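# Seat the lid fully on the box using a suction arm

## Task

Place the lid onto the box so it sits completely down, resting there without the robot holding it in position; then release it and pull the tool away.

## Robot and tools

ROBOT. One xArm7-style arm (seven revolute joints) carrying a vacuum tool, not a gripper. The reference point is the cup point: the centre of the suction cup's rim when nothing touches it. The cup points along the cup point's own +z axis. About 4 cm back from the rim the tool widens, with its body and wrist camera sticking out up to roughly 9 cm sideways, so leave clearance around it. The 36 mm rim must seal fully on a smooth flat face; holes, seams or an object's edge under the rim leak.

FRAMES. Results use the scene frame: origin on the table top under the arm base, +z up, +y to the left when facing along +x. Positions are in metres, orientation is a quaternion wxyz, velocities are in m/s and rad/s. The base may be slightly tilted, and the reported cup point can be a little off, especially at long reach. Motion commands, however, are expressed in the cup point's own axes, not the scene frame.

execute_actions(actions). actions is a list of actions; each action is a table of 0 to 15 rows, one row per 1/30 s control step. A short table repeats its final row until 15 steps are used. Each row has 7 numbers in [-1, 1]: dx, dy, dz, rx, ry, rz, suction. The first six are an offset, not a pose: a target displacement from the cup point's measured pose at the start of that action (for the first action in a call, the last pose reported in this scene), in the cup point's axes. Every row refers back to that same start, not to the previous row. Scale: 1.0 = 0.6 m for dx, dy, dz and 180 degrees for the rotation vector rx, ry, rz. Suction: above 0.01 turns it on, 0.01 or less turns it off, and it keeps its last value. An empty list just returns the current state and images. Per control step the command is clipped to within 70 mm and 16 degrees of the measured pose, so large offsets need several actions. Position wins over orientation when both cannot be reached.

move(target, speed, blocking). target is one 7-number row in the same layout and scale: an offset in the cup point's axes from the pose in the latest result that shows one, followed by suction, which is applied at the start. The cup point follows a straight path of 0.5 to 10 s (cut off at 10 s) and takes the shorter rotation. speed is the top path speed in m/s, 0.002 to 0.5 (default 0.25), with turning capped at twice that in rad/s. The path ignores obstacles; actual speed can overshoot, especially near full stretch. Contact is harder at higher speed and with targets set further past the contact point. blocking=false returns after 0.5 s while the arm keeps going; other motion calls are refused until a result shows the move ended (use wait or stop). The move: line reports the ending (done, off_target, moving, held, fault), the limits that acted (paced = the pose was clipped; held = a check blocked steps, after which the arm may surge) and the distance left to the target.

wait(seconds): 0 to 10 s, the arm keeps its last command; it returns early if a running move ends. stop(): brakes a running move, which needs some room. zoom_image(camera, region): camera is cam_high or cam_wrist; region is [x0, y0, x1, y1] in that camera's pixels, at most 504 by 504. read_manual(section): licence texts only. finished_scene(scene): ends the given scene irreversibly, after the last command has been held.

RESULTS. Each result gives the pose, the velocities, Joint positions, joint torques (these carry offsets and noise), a Hand target line (where the controller is now driving the cup point), suction_measured and part_present, plus images from cam_high (672x504) and cam_wrist (504x504). suction_measured stays near 0 without a seal and reaches 0.83 or more on an airtight face; part_present switches to 1 at 0.50 and back to 0 below 0.45. Under vacuum the cup compresses, so a held part sits up to about 12 mm nearer the tool. A pose unreachable line means the clearance check altered or blocked the command. MOTOR HOT warns from 65 °C; at 80 °C an OVER-TEMPERATURE FAULT brakes the arm until it cools.

SUGGESTED ORDER. Find the lid and box in the images. Approach the lid's flat top from above with the cup facing down, press gently with suction on and confirm the seal. Lift it, carry it over the box, align it, lower it until it rests fully seated, then switch suction off. Back off more than 15 mm, since the cup may still touch until then, and move clear.

AVOID. A torque fault happens when contact torque reaches a joint's limit (N m: waist 47.5, shoulder 47.5, upper arm roll 28.5, elbow 28.5, forearm roll 28.5, wrist pitch 19, wrist roll 19). The arm then backs off, holds for 10 s and drops the rest of the call. Avoid slamming, hard presses, drops, slips, and anything leaving the table, which fails the task. A cup sealed to the table pins the tool until suction is turned off. Loose objects may occasionally be nudged by outside pushes, so check the lid is still seated before finishing. The sim keeps running while you think, with the last command held, so long holds heat the motors.

Each tool is called after "Request:" by a JSON object that holds its "name" and its "arguments".

## Session

Request:
{"name": "execute_actions", "arguments": {"actions": []}}

Scene clock: 0.00 s.
end_effector_position=(+0.4008, +0.0048, +0.2570) suction_measured=0.00 part_present=0 end_effector_quat_wxyz=(-0.002, -0.007, +1.000, -0.001) end_effector_velocity=(+0.000, +0.001, +0.001) end_effector_angular_velocity=(+0.001, -0.002, +0.001)
Joint positions: [ 0.003 -0.247  0.001  0.921  0.001  1.17   2.353]
Joint velocities: [ 0.001 -0.002 -0.     0.     0.001 -0.     0.   ]
Joint torques (N m, as the arm reports them, + toward a larger angle): no reading
Hand target: +0.401, +0.005, +0.257; -0.002, -0.007, +1.000, -0.001

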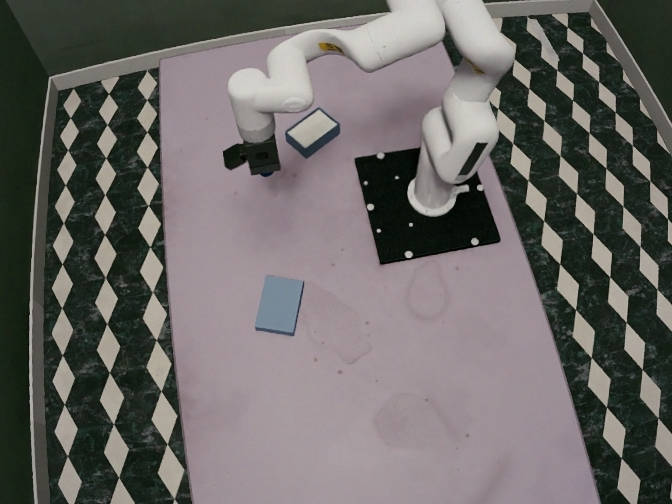

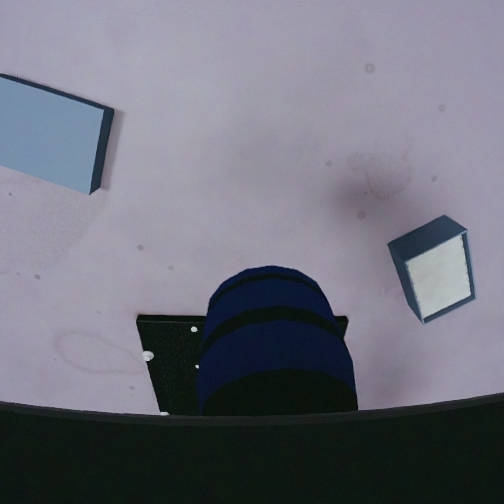

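Request:
{"name": "zoom_image", "arguments": {"camera": "cam_high", "region": [230, 260, 330, 350]}}

Request:
{"name": "zoom_image", "arguments": {"camera": "cam_high", "region": [270, 90, 360, 170]}}

Region (230, 260, 330, 350) of cam_high's 672x504 image, scaled by 5.040, with more detail than that image has; it fills the top 454 rows of this view, and the rest is white.

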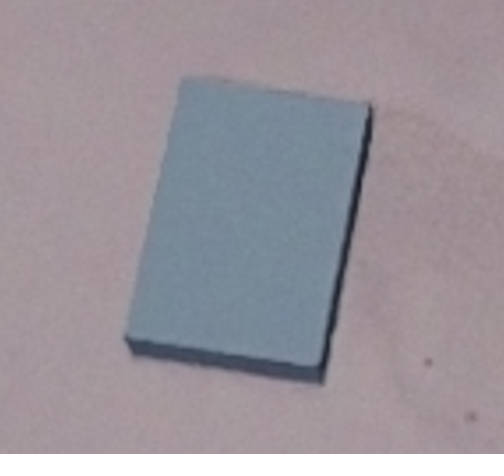

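Region (270, 90, 360, 170) of cam_high's 672x504 image, scaled by 5.600, with more detail than that image has.

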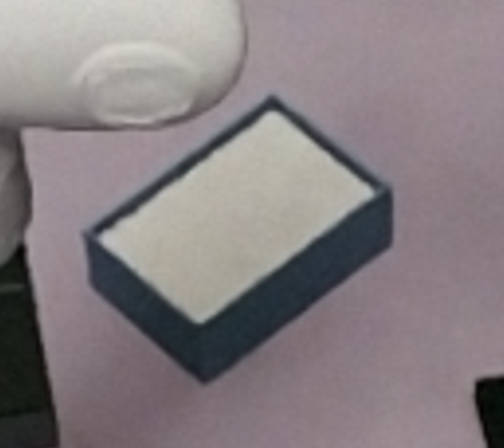

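Request:
{"name": "move", "arguments": {"target": [-0.0448,0.3078,0.228,0,0,0.107,0], "speed": 0.3}}

Scene clock: 22.30 s.
end_effector_position=(+0.4252, +0.1892, +0.1201) suction_measured=0.00 part_present=0 end_effector_quat_wxyz=(-0.002, +0.161, +0.987, -0.001) end_effector_velocity=(-0.001, +0.002, -0.003) end_effector_angular_velocity=(-0.003, +0.004, +0.001)
Joint positions: [ 0.181  0.139  0.234  0.926 -0.043  0.792  3.129]
Joint velocities: [ 0.004  0.007  0.003  0.002 -0.005  0.     0.009]
Joint torques (N m, as the arm reports them, + toward a larger angle): [ -1.46 -29.96   0.76  15.79   0.58  -1.92   0.34]
Hand target: +0.425, +0.190, +0.120; -0.002, +0.161, +0.987, -0.001
Off the commanded pose: 0.001 m, 0 deg.
move: done
camera_calibration (this result's frames):
cam_wrist: T_world_to_cam=[[-0.27967, -0.959521, 0.0332351, 0.302675], [-0.841999, 0.261755, 0.471723, 0.271505], [-0.461327, 0.103943, -0.88112, 0.3628], [0, 0, 0, 1]] pos_world=[0.480626, 0.181645, 0.181536]

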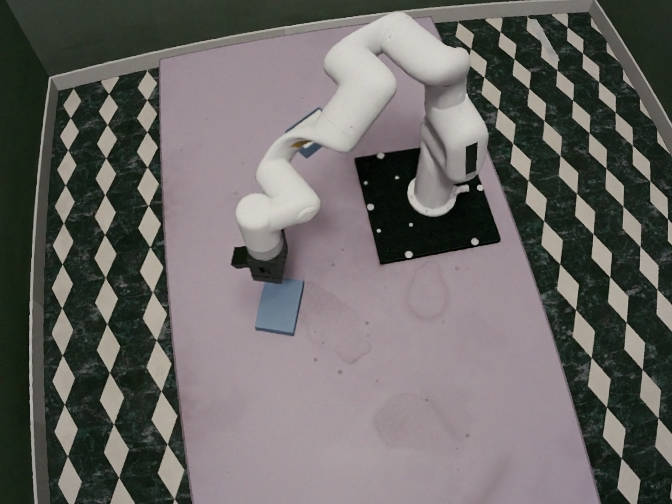

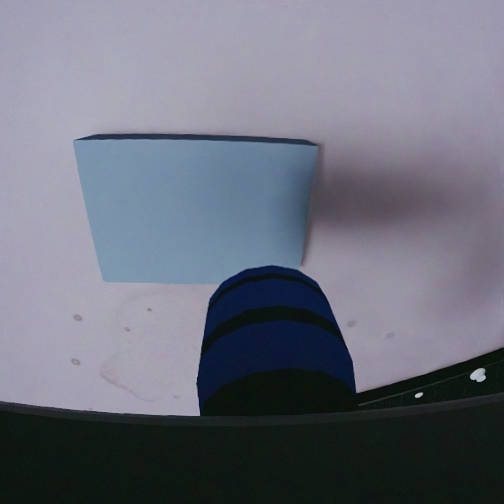

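Request:
{"name": "move", "arguments": {"target": [0.0135,0.072,0.14,0,0,0,0], "speed": 0.2}}

Request:
{"name": "move", "arguments": {"target": [0,0,0.03,0,0,0,1], "speed": 0.04}}

Scene clock: 32.47 s.
end_effector_position=(+0.4314, +0.2325, +0.0365) suction_measured=0.00 part_present=0 end_effector_quat_wxyz=(-0.002, +0.161, +0.987, -0.001) end_effector_velocity=(-0.003, +0.001, -0.004) end_effector_angular_velocity=(-0.003, +0.007, +0.002)
Joint positions: [ 0.254  0.389  0.232  0.979 -0.152  0.605  3.281]
Joint velocities: [ 0.003  0.008  0.    -0.001 -0.002 -0.001  0.003]
Joint torques (N m, as the arm reports them, + toward a larger angle): [ -1.56 -35.65   1.35  13.88   0.9   -1.93   0.33]
Hand target: +0.431, +0.233, +0.036; -0.002, +0.161, +0.987, -0.001
Off the commanded pose: 0.001 m, 0 deg.
move: done
camera_calibration (this result's frames):
cam_wrist: T_world_to_cam=[[-0.280255, -0.959369, 0.0326699, 0.348914], [-0.842237, 0.262081, 0.471115, 0.304855], [-0.460536, 0.104517, -0.881466, 0.287015], [0, 0, 0, 1]] pos_world=[0.486725, 0.224843, 0.097973]

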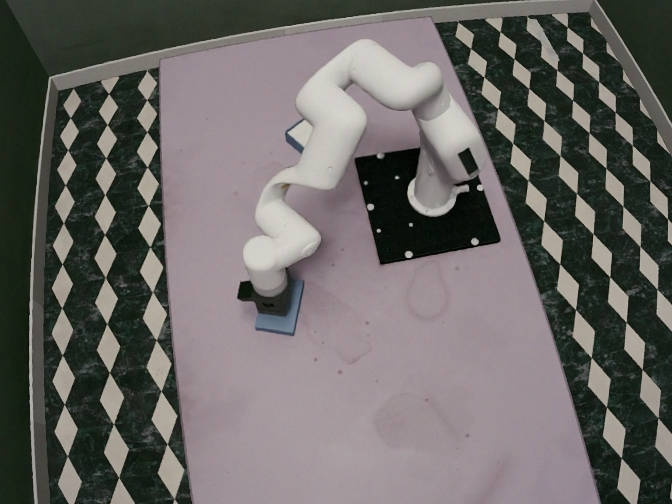

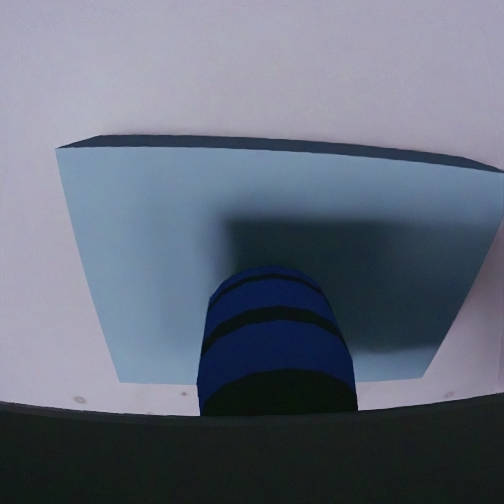

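Scene clock: 33.23 s.
end_effector_position=(+0.4314, +0.2325, +0.0187) suction_measured=0.90 part_present=1 end_effector_quat_wxyz=(-0.001, +0.161, +0.987, -0.000) end_effector_velocity=(+0.002, +0.001, +0.001) end_effector_angular_velocity=(+0.001, -0.005, +0.000)
Joint positions: [ 0.263  0.431  0.22   0.979 -0.17   0.563  3.294]
Joint velocities: [ 0.001 -0.001 -0.001  0.002 -0.002 -0.002  0.001]
Joint torques (N m, as the arm reports them, + toward a larger angle): [ -1.54 -35.93   1.18  13.29   0.95  -1.96   0.39]
Hand target: +0.431, +0.232, +0.019; -0.002, +0.161, +0.987, -0.001
Off the commanded pose: 0.000 m, 0 deg.
move: done
camera_calibration (this result's frames):
cam_wrist: T_world_to_cam=[[-0.280296, -0.959364, 0.0324804, 0.349546], [-0.842339, 0.26205, 0.47095, 0.313316], [-0.460324, 0.104646, -0.881562, 0.271227], [0, 0, 0, 1]] pos_world=[0.486747, 0.224855, 0.0801939]

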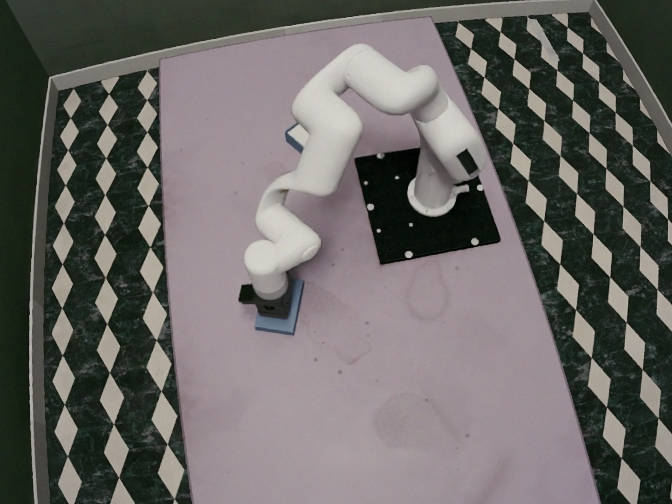

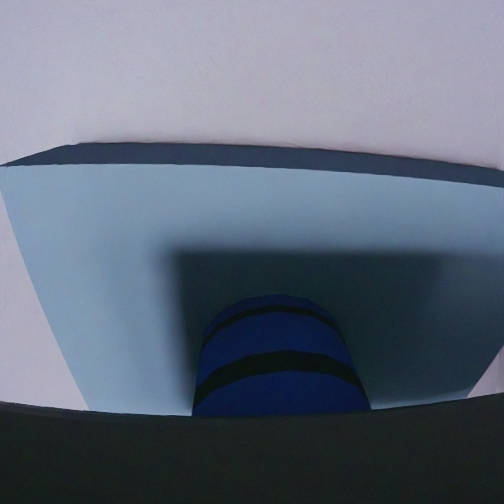

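Request:
{"name": "move", "arguments": {"target": [0.0098,-0.841,-0.152,0,0,0.208,1], "speed": 0.3}}

Scene clock: 39.03 s.
end_effector_position=(+0.2646, -0.2430, +0.1106) suction_measured=0.93 part_present=1 end_effector_quat_wxyz=(-0.001, +0.469, +0.883, -0.001) end_effector_velocity=(-0.001, -0.006, +0.002) end_effector_angular_velocity=(-0.002, -0.006, -0.011)
Joint positions: [-0.41  -0.178 -0.346  0.537 -0.091  0.708  2.656]
Joint velocities: [-0.006  0.003 -0.007  0.008  0.004 -0.    -0.006]
Joint torques (N m, as the arm reports them, + toward a larger angle): [ -0.63 -18.2    0.96  15.14   0.94  -1.96   0.29]
Hand target: +0.264, -0.244, +0.111; -0.001, +0.469, +0.883, -0.001
Off the commanded pose: 0.001 m, 0 deg.
move: done
camera_calibration (this result's frames):
cam_wrist: T_world_to_cam=[[-0.80477, -0.592634, 0.033611, 0.0713985], [-0.510522, 0.719932, 0.470177, 0.277686], [-0.30284, 0.361225, -0.881932, 0.345872], [0, 0, 0, 1]] pos_world=[0.303968, -0.28254, 0.172074]

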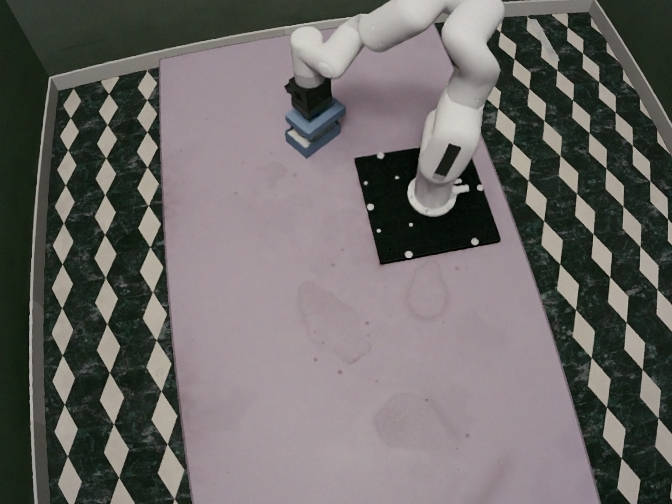

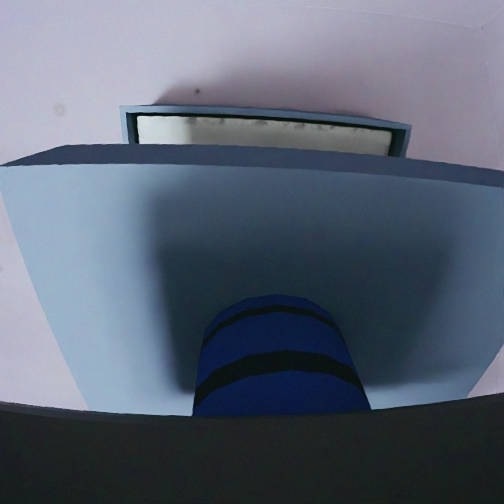

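Lower closer so the comparison is nearly at the same depth.

Request:
{"name": "move", "arguments": {"target": [0,0,0.065,0,0,0,1], "speed": 0.1}}

Request:
{"name": "zoom_image", "arguments": {"camera": "cam_wrist", "region": [0, 80, 252, 200]}}

Request:
{"name": "zoom_image", "arguments": {"camera": "cam_wrist", "region": [252, 80, 504, 200]}}

Scene clock: 42.30 s.
end_effector_position=(+0.2646, -0.2431, +0.0719) suction_measured=0.93 part_present=1 end_effector_quat_wxyz=(-0.001, +0.469, +0.883, -0.001) end_effector_velocity=(+0.001, +0.001, -0.002) end_effector_angular_velocity=(+0.001, +0.000, +0.005)
Joint positions: [-0.399 -0.065 -0.358  0.505 -0.04   0.567  2.617]
Joint velocities: [ 0.004  0.005 -0.001 -0.001  0.003 -0.005 -0.004]
Joint torques (N m, as the arm reports them, + toward a larger angle): [ -1.99 -20.31   0.54  13.49   0.41  -2.06   0.35]
Hand target: +0.264, -0.243, +0.072; -0.001, +0.469, +0.883, -0.001
Off the commanded pose: 0.000 m, 0 deg.
move: done
camera_calibration (this result's frames):
cam_wrist: T_world_to_cam=[[-0.804837, -0.592554, 0.0334222, 0.0726838], [-0.510691, 0.720138, 0.469677, 0.296126], [-0.302378, 0.360945, -0.882205, 0.311619], [0, 0, 0, 1]] pos_world=[0.303954, -0.282659, 0.133399]

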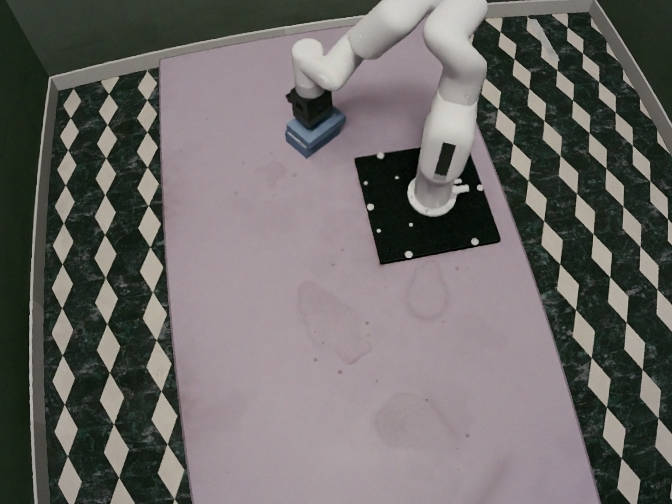

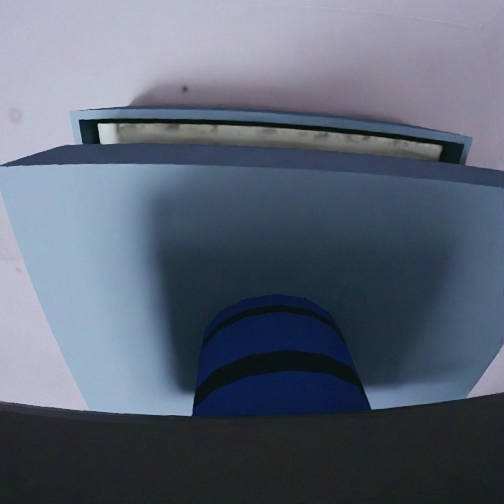

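Region (0, 80, 252, 200) of cam_wrist's 504x504 image, scaled by 2.000, with more detail than that image has; it fills the top 240 rows of this view, and the rest is white.

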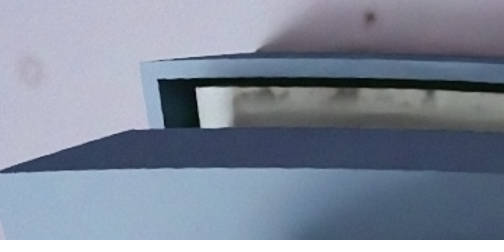

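Region (252, 80, 504, 200) of cam_wrist's 504x504 image, scaled by 2.000, with more detail than that image has; it fills the top 240 rows of this view, and the rest is white.

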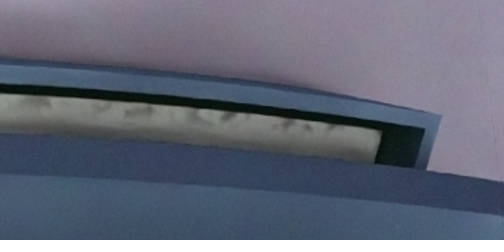

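Request:
{"name": "move", "arguments": {"target": [-0.020,0.0085,0.005,0,0,0,1], "speed": 0.05}}

Request:
{"name": "move", "arguments": {"target": [0,0,0.025,0,0,0,1], "speed": 0.02}}

Request:
{"name": "zoom_image", "arguments": {"camera": "cam_high", "region": [270, 90, 360, 170]}}

Scene clock: 56.83 s.
end_effector_position=(+0.2754, -0.2502, +0.0688) suction_measured=0.93 part_present=1 end_effector_quat_wxyz=(-0.001, +0.469, +0.883, -0.001) end_effector_velocity=(+0.001, -0.001, +0.000) end_effector_angular_velocity=(+0.000, -0.000, -0.000)
Joint positions: [-0.391 -0.015 -0.355  0.547 -0.008  0.562  2.599]
Joint velocities: [ 0.     0.003 -0.     0.004  0.003  0.001 -0.002]
Joint torques (N m, as the arm reports them, + toward a larger angle): [ -2.13 -22.22   0.18  13.35   0.76  -1.91   0.27]
Hand target: +0.276, -0.250, +0.069; -0.001, +0.469, +0.883, -0.001
Off the commanded pose: 0.000 m, 0 deg.
move: done
camera_calibration (this result's frames):
cam_wrist: T_world_to_cam=[[-0.804861, -0.592524, 0.0333856, 0.0773478], [-0.510664, 0.720132, 0.469714, 0.308136], [-0.302359, 0.361006, -0.882187, 0.31477], [0, 0, 0, 1]] pos_world=[0.314782, -0.289702, 0.130368]

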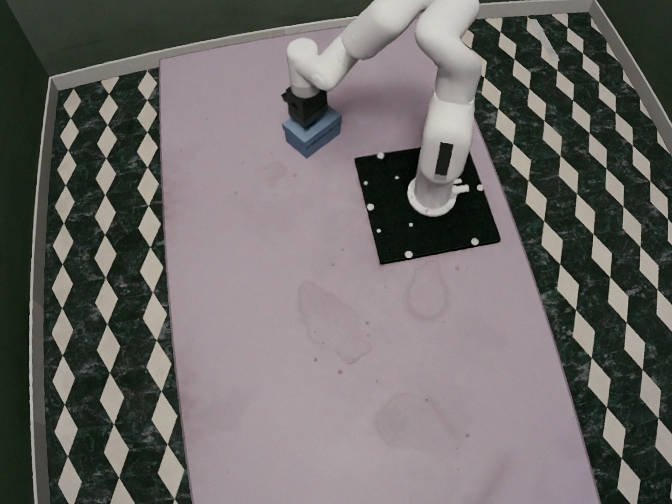

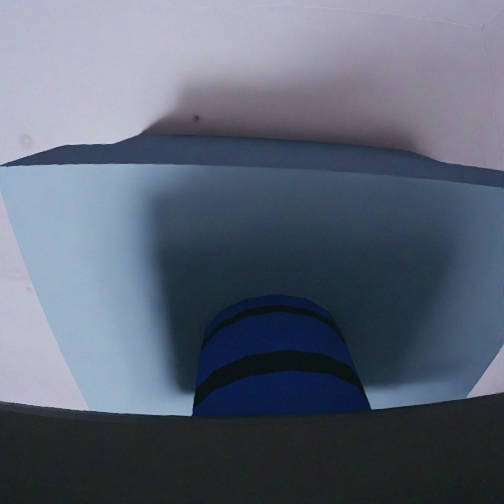

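Scene clock: 57.83 s.
end_effector_position=(+0.2754, -0.2501, +0.0539) suction_measured=0.93 part_present=1 end_effector_quat_wxyz=(-0.001, +0.469, +0.883, -0.001) end_effector_velocity=(+0.001, -0.001, +0.000) end_effector_angular_velocity=(-0.001, -0.003, -0.002)
Joint positions: [-0.389  0.033 -0.353  0.541  0.026  0.511  2.574]
Joint velocities: [-0.002  0.002  0.     0.001  0.004 -0.004 -0.003]
Joint torques (N m, as the arm reports them, + toward a larger angle): [ -1.84 -22.38  -0.24  13.32   0.72  -1.8    0.19]
Hand target: +0.275, -0.250, +0.054; -0.001, +0.469, +0.883, -0.001
Off the commanded pose: 0.000 m, 0 deg.
move: done
camera_calibration (this result's frames):
cam_wrist: T_world_to_cam=[[-0.804837, -0.592557, 0.0333792, 0.0778209], [-0.510686, 0.720098, 0.469744, 0.315105], [-0.302386, 0.361021, -0.882172, 0.301603], [0, 0, 0, 1]] pos_world=[0.314753, -0.289678, 0.11545]

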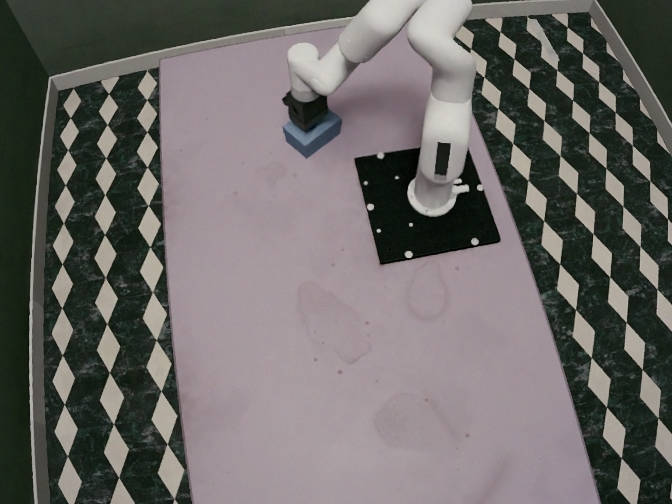

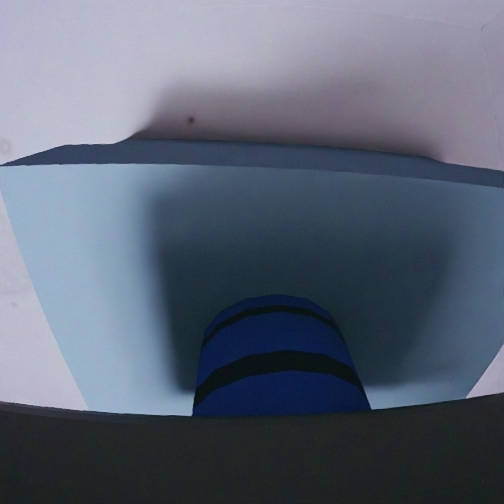

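Region (270, 90, 360, 170) of cam_high's 672x504 image, scaled by 5.600, with more detail than that image has.

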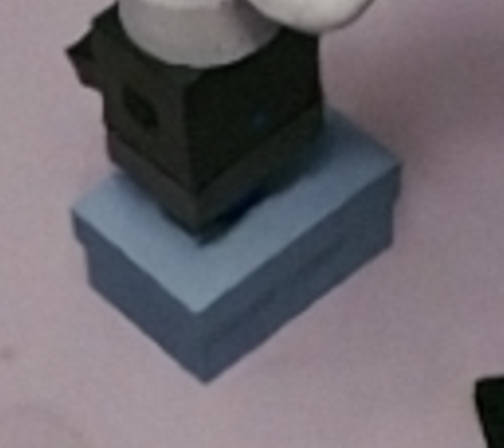

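Going in. Seat at about z≈0.041.

Request:
{"name": "move", "arguments": {"target": [0,0,0.024,0,0,0,1], "speed": 0.02}}

Scene clock: 59.77 s.
end_effector_position=(+0.2753, -0.2501, +0.0396) suction_measured=0.93 part_present=1 end_effector_quat_wxyz=(-0.001, +0.469, +0.883, -0.001) end_effector_velocity=(-0.000, +0.000, -0.001) end_effector_angular_velocity=(+0.001, -0.000, +0.000)
Joint positions: [-0.39   0.082 -0.346  0.537  0.064  0.462  2.546]
Joint velocities: [-0.     0.003  0.001 -0.001  0.005 -0.004 -0.004]
Joint torques (N m, as the arm reports them, + toward a larger angle): [ -0.8  -23.76  -0.58  12.19   0.21  -1.67   0.35]
Hand target: +0.275, -0.250, +0.039; -0.001, +0.469, +0.883, -0.001
Off the commanded pose: 0.000 m, 0 deg.
move: done
camera_calibration (this result's frames):
cam_wrist: T_world_to_cam=[[-0.804823, -0.592575, 0.0333887, 0.0782677], [-0.510672, 0.720056, 0.469823, 0.321767], [-0.302447, 0.361074, -0.882129, 0.288961], [0, 0, 0, 1]] pos_world=[0.314705, -0.289647, 0.101114]

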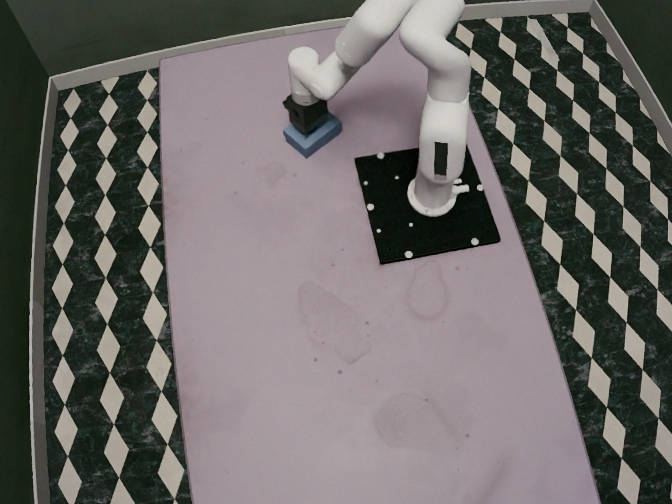

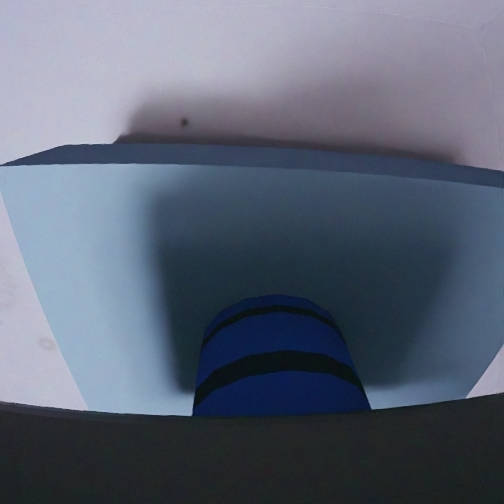

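Request:
{"name": "move", "arguments": {"target": [0,0,0.007,0,0,0,1], "speed": 0.015}}

Scene clock: 61.70 s.
end_effector_position=(+0.2767, -0.2513, +0.0372) suction_measured=0.93 part_present=1 end_effector_quat_wxyz=(+0.001, +0.469, +0.883, -0.001) end_effector_velocity=(+0.001, -0.000, -0.001) end_effector_angular_velocity=(-0.000, -0.001, -0.000)
Joint positions: [-0.391  0.093 -0.343  0.539  0.077  0.449  2.537]
Joint velocities: [ 0.001  0.004  0.     0.001  0.004 -0.003 -0.002]
Joint torques (N m, as the arm reports them, + toward a larger angle): [-0.89 -7.19  0.59  7.53  0.52 -2.46  0.19]
Hand target: +0.275, -0.250, +0.035; -0.001, +0.469, +0.883, -0.001
Off the commanded pose: 0.003 m, 0 deg.
move: done
camera_calibration (this result's frames):
cam_wrist: T_world_to_cam=[[-0.805258, -0.592092, 0.031404, 0.0790838], [-0.512313, 0.721466, 0.465856, 0.325403], [-0.298486, 0.359046, -0.884303, 0.286147], [0, 0, 0, 1]] pos_world=[0.315802, -0.290682, 0.0989665]

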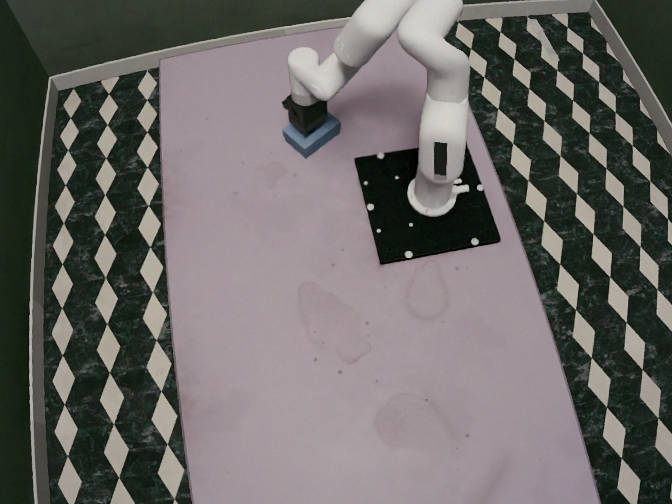

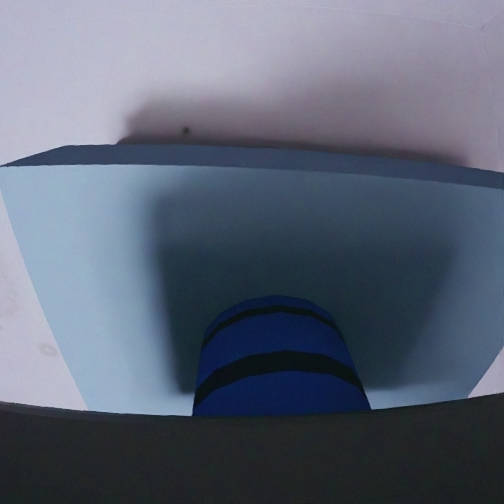

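Request:
{"name": "execute_actions", "arguments": {"actions": [[[0,0,-0.003,0,0,0,0]]]}}

Request:
{"name": "move", "arguments": {"target": [0,0,-0.2,0,0,0,0]}}

Scene clock: 63.37 s.
end_effector_position=(+0.2757, -0.2502, +0.0377) suction_measured=0.00 part_present=0 end_effector_quat_wxyz=(-0.001, +0.469, +0.883, -0.001) end_effector_velocity=(-0.001, +0.001, +0.001) end_effector_angular_velocity=(+0.004, +0.001, -0.001)
Joint positions: [-0.391  0.088 -0.344  0.537  0.071  0.455  2.541]
Joint velocities: [-0.001 -0.007 -0.001 -0.003 -0.001  0.007  0.001]
Joint torques (N m, as the arm reports them, + toward a larger angle): [ -1.24 -14.1   -0.04   5.13   0.7    1.22   0.53]
Hand target: +0.277, -0.251, +0.039; +0.001, +0.469, +0.883, -0.001
Off the commanded pose: 0.002 m, 0 deg.
camera_calibration (this result's frames):
cam_wrist: T_world_to_cam=[[-0.80473, -0.592733, 0.0328205, 0.0785016], [-0.511248, 0.720079, 0.469161, 0.323069], [-0.301721, 0.360769, -0.882502, 0.287166], [0, 0, 0, 1]] pos_world=[0.314985, -0.289706, 0.0992769]

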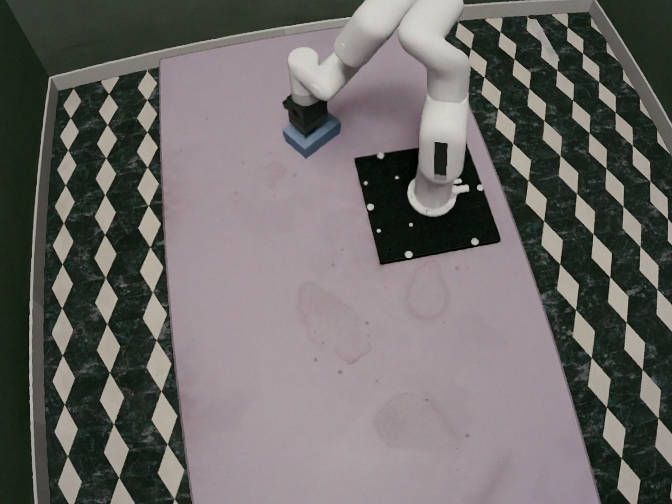

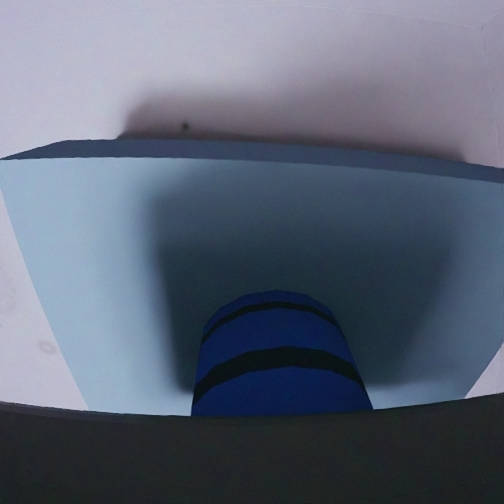

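Scene clock: 64.40 s.
end_effector_position=(+0.2756, -0.2499, +0.1572) suction_measured=0.00 part_present=0 end_effector_quat_wxyz=(-0.001, +0.468, +0.883, -0.001) end_effector_velocity=(+0.001, -0.001, +0.004) end_effector_angular_velocity=(-0.003, -0.007, -0.001)
Joint positions: [-0.399 -0.238 -0.34   0.638 -0.102  0.868  2.674]
Joint velocities: [-0.001 -0.009  0.001  0.005 -0.001  0.006  0.001]
Joint torques (N m, as the arm reports them, + toward a larger angle): [ -1.03 -17.5    1.15  16.     1.03  -1.81   0.14]
Hand target: +0.276, -0.250, +0.158; -0.001, +0.469, +0.883, -0.001
Off the commanded pose: 0.001 m, 0 deg.
move: done
camera_calibration (this result's frames):
cam_wrist: T_world_to_cam=[[-0.80465, -0.592806, 0.0334581, 0.0745561], [-0.510773, 0.719832, 0.470055, 0.26647], [-0.302736, 0.361141, -0.882003, 0.392852], [0, 0, 0, 1]] pos_world=[0.315028, -0.289492, 0.218746]

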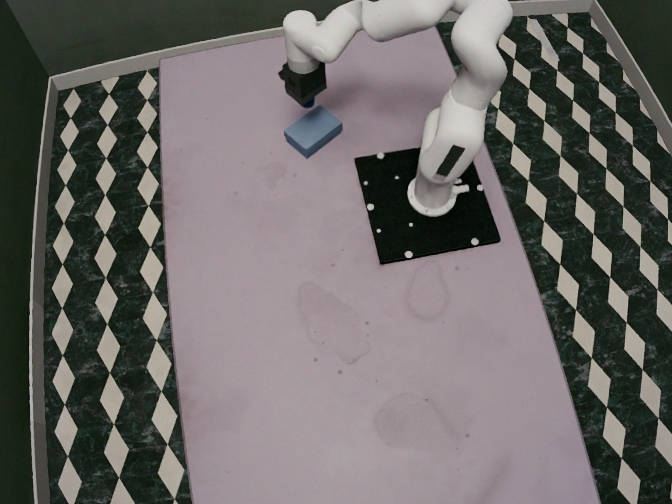

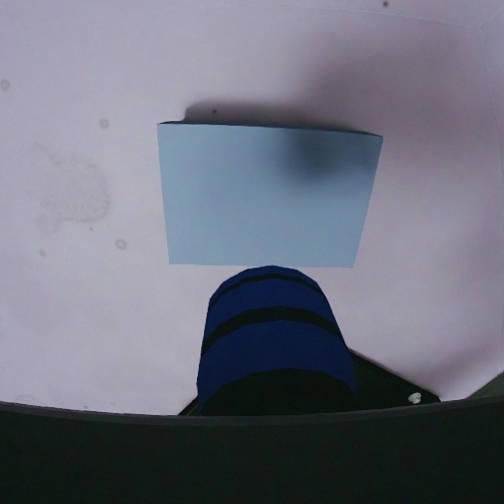

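Request:
{"name": "finished_scene", "arguments": {"scene": 1}}

The scene is finished: the task was done.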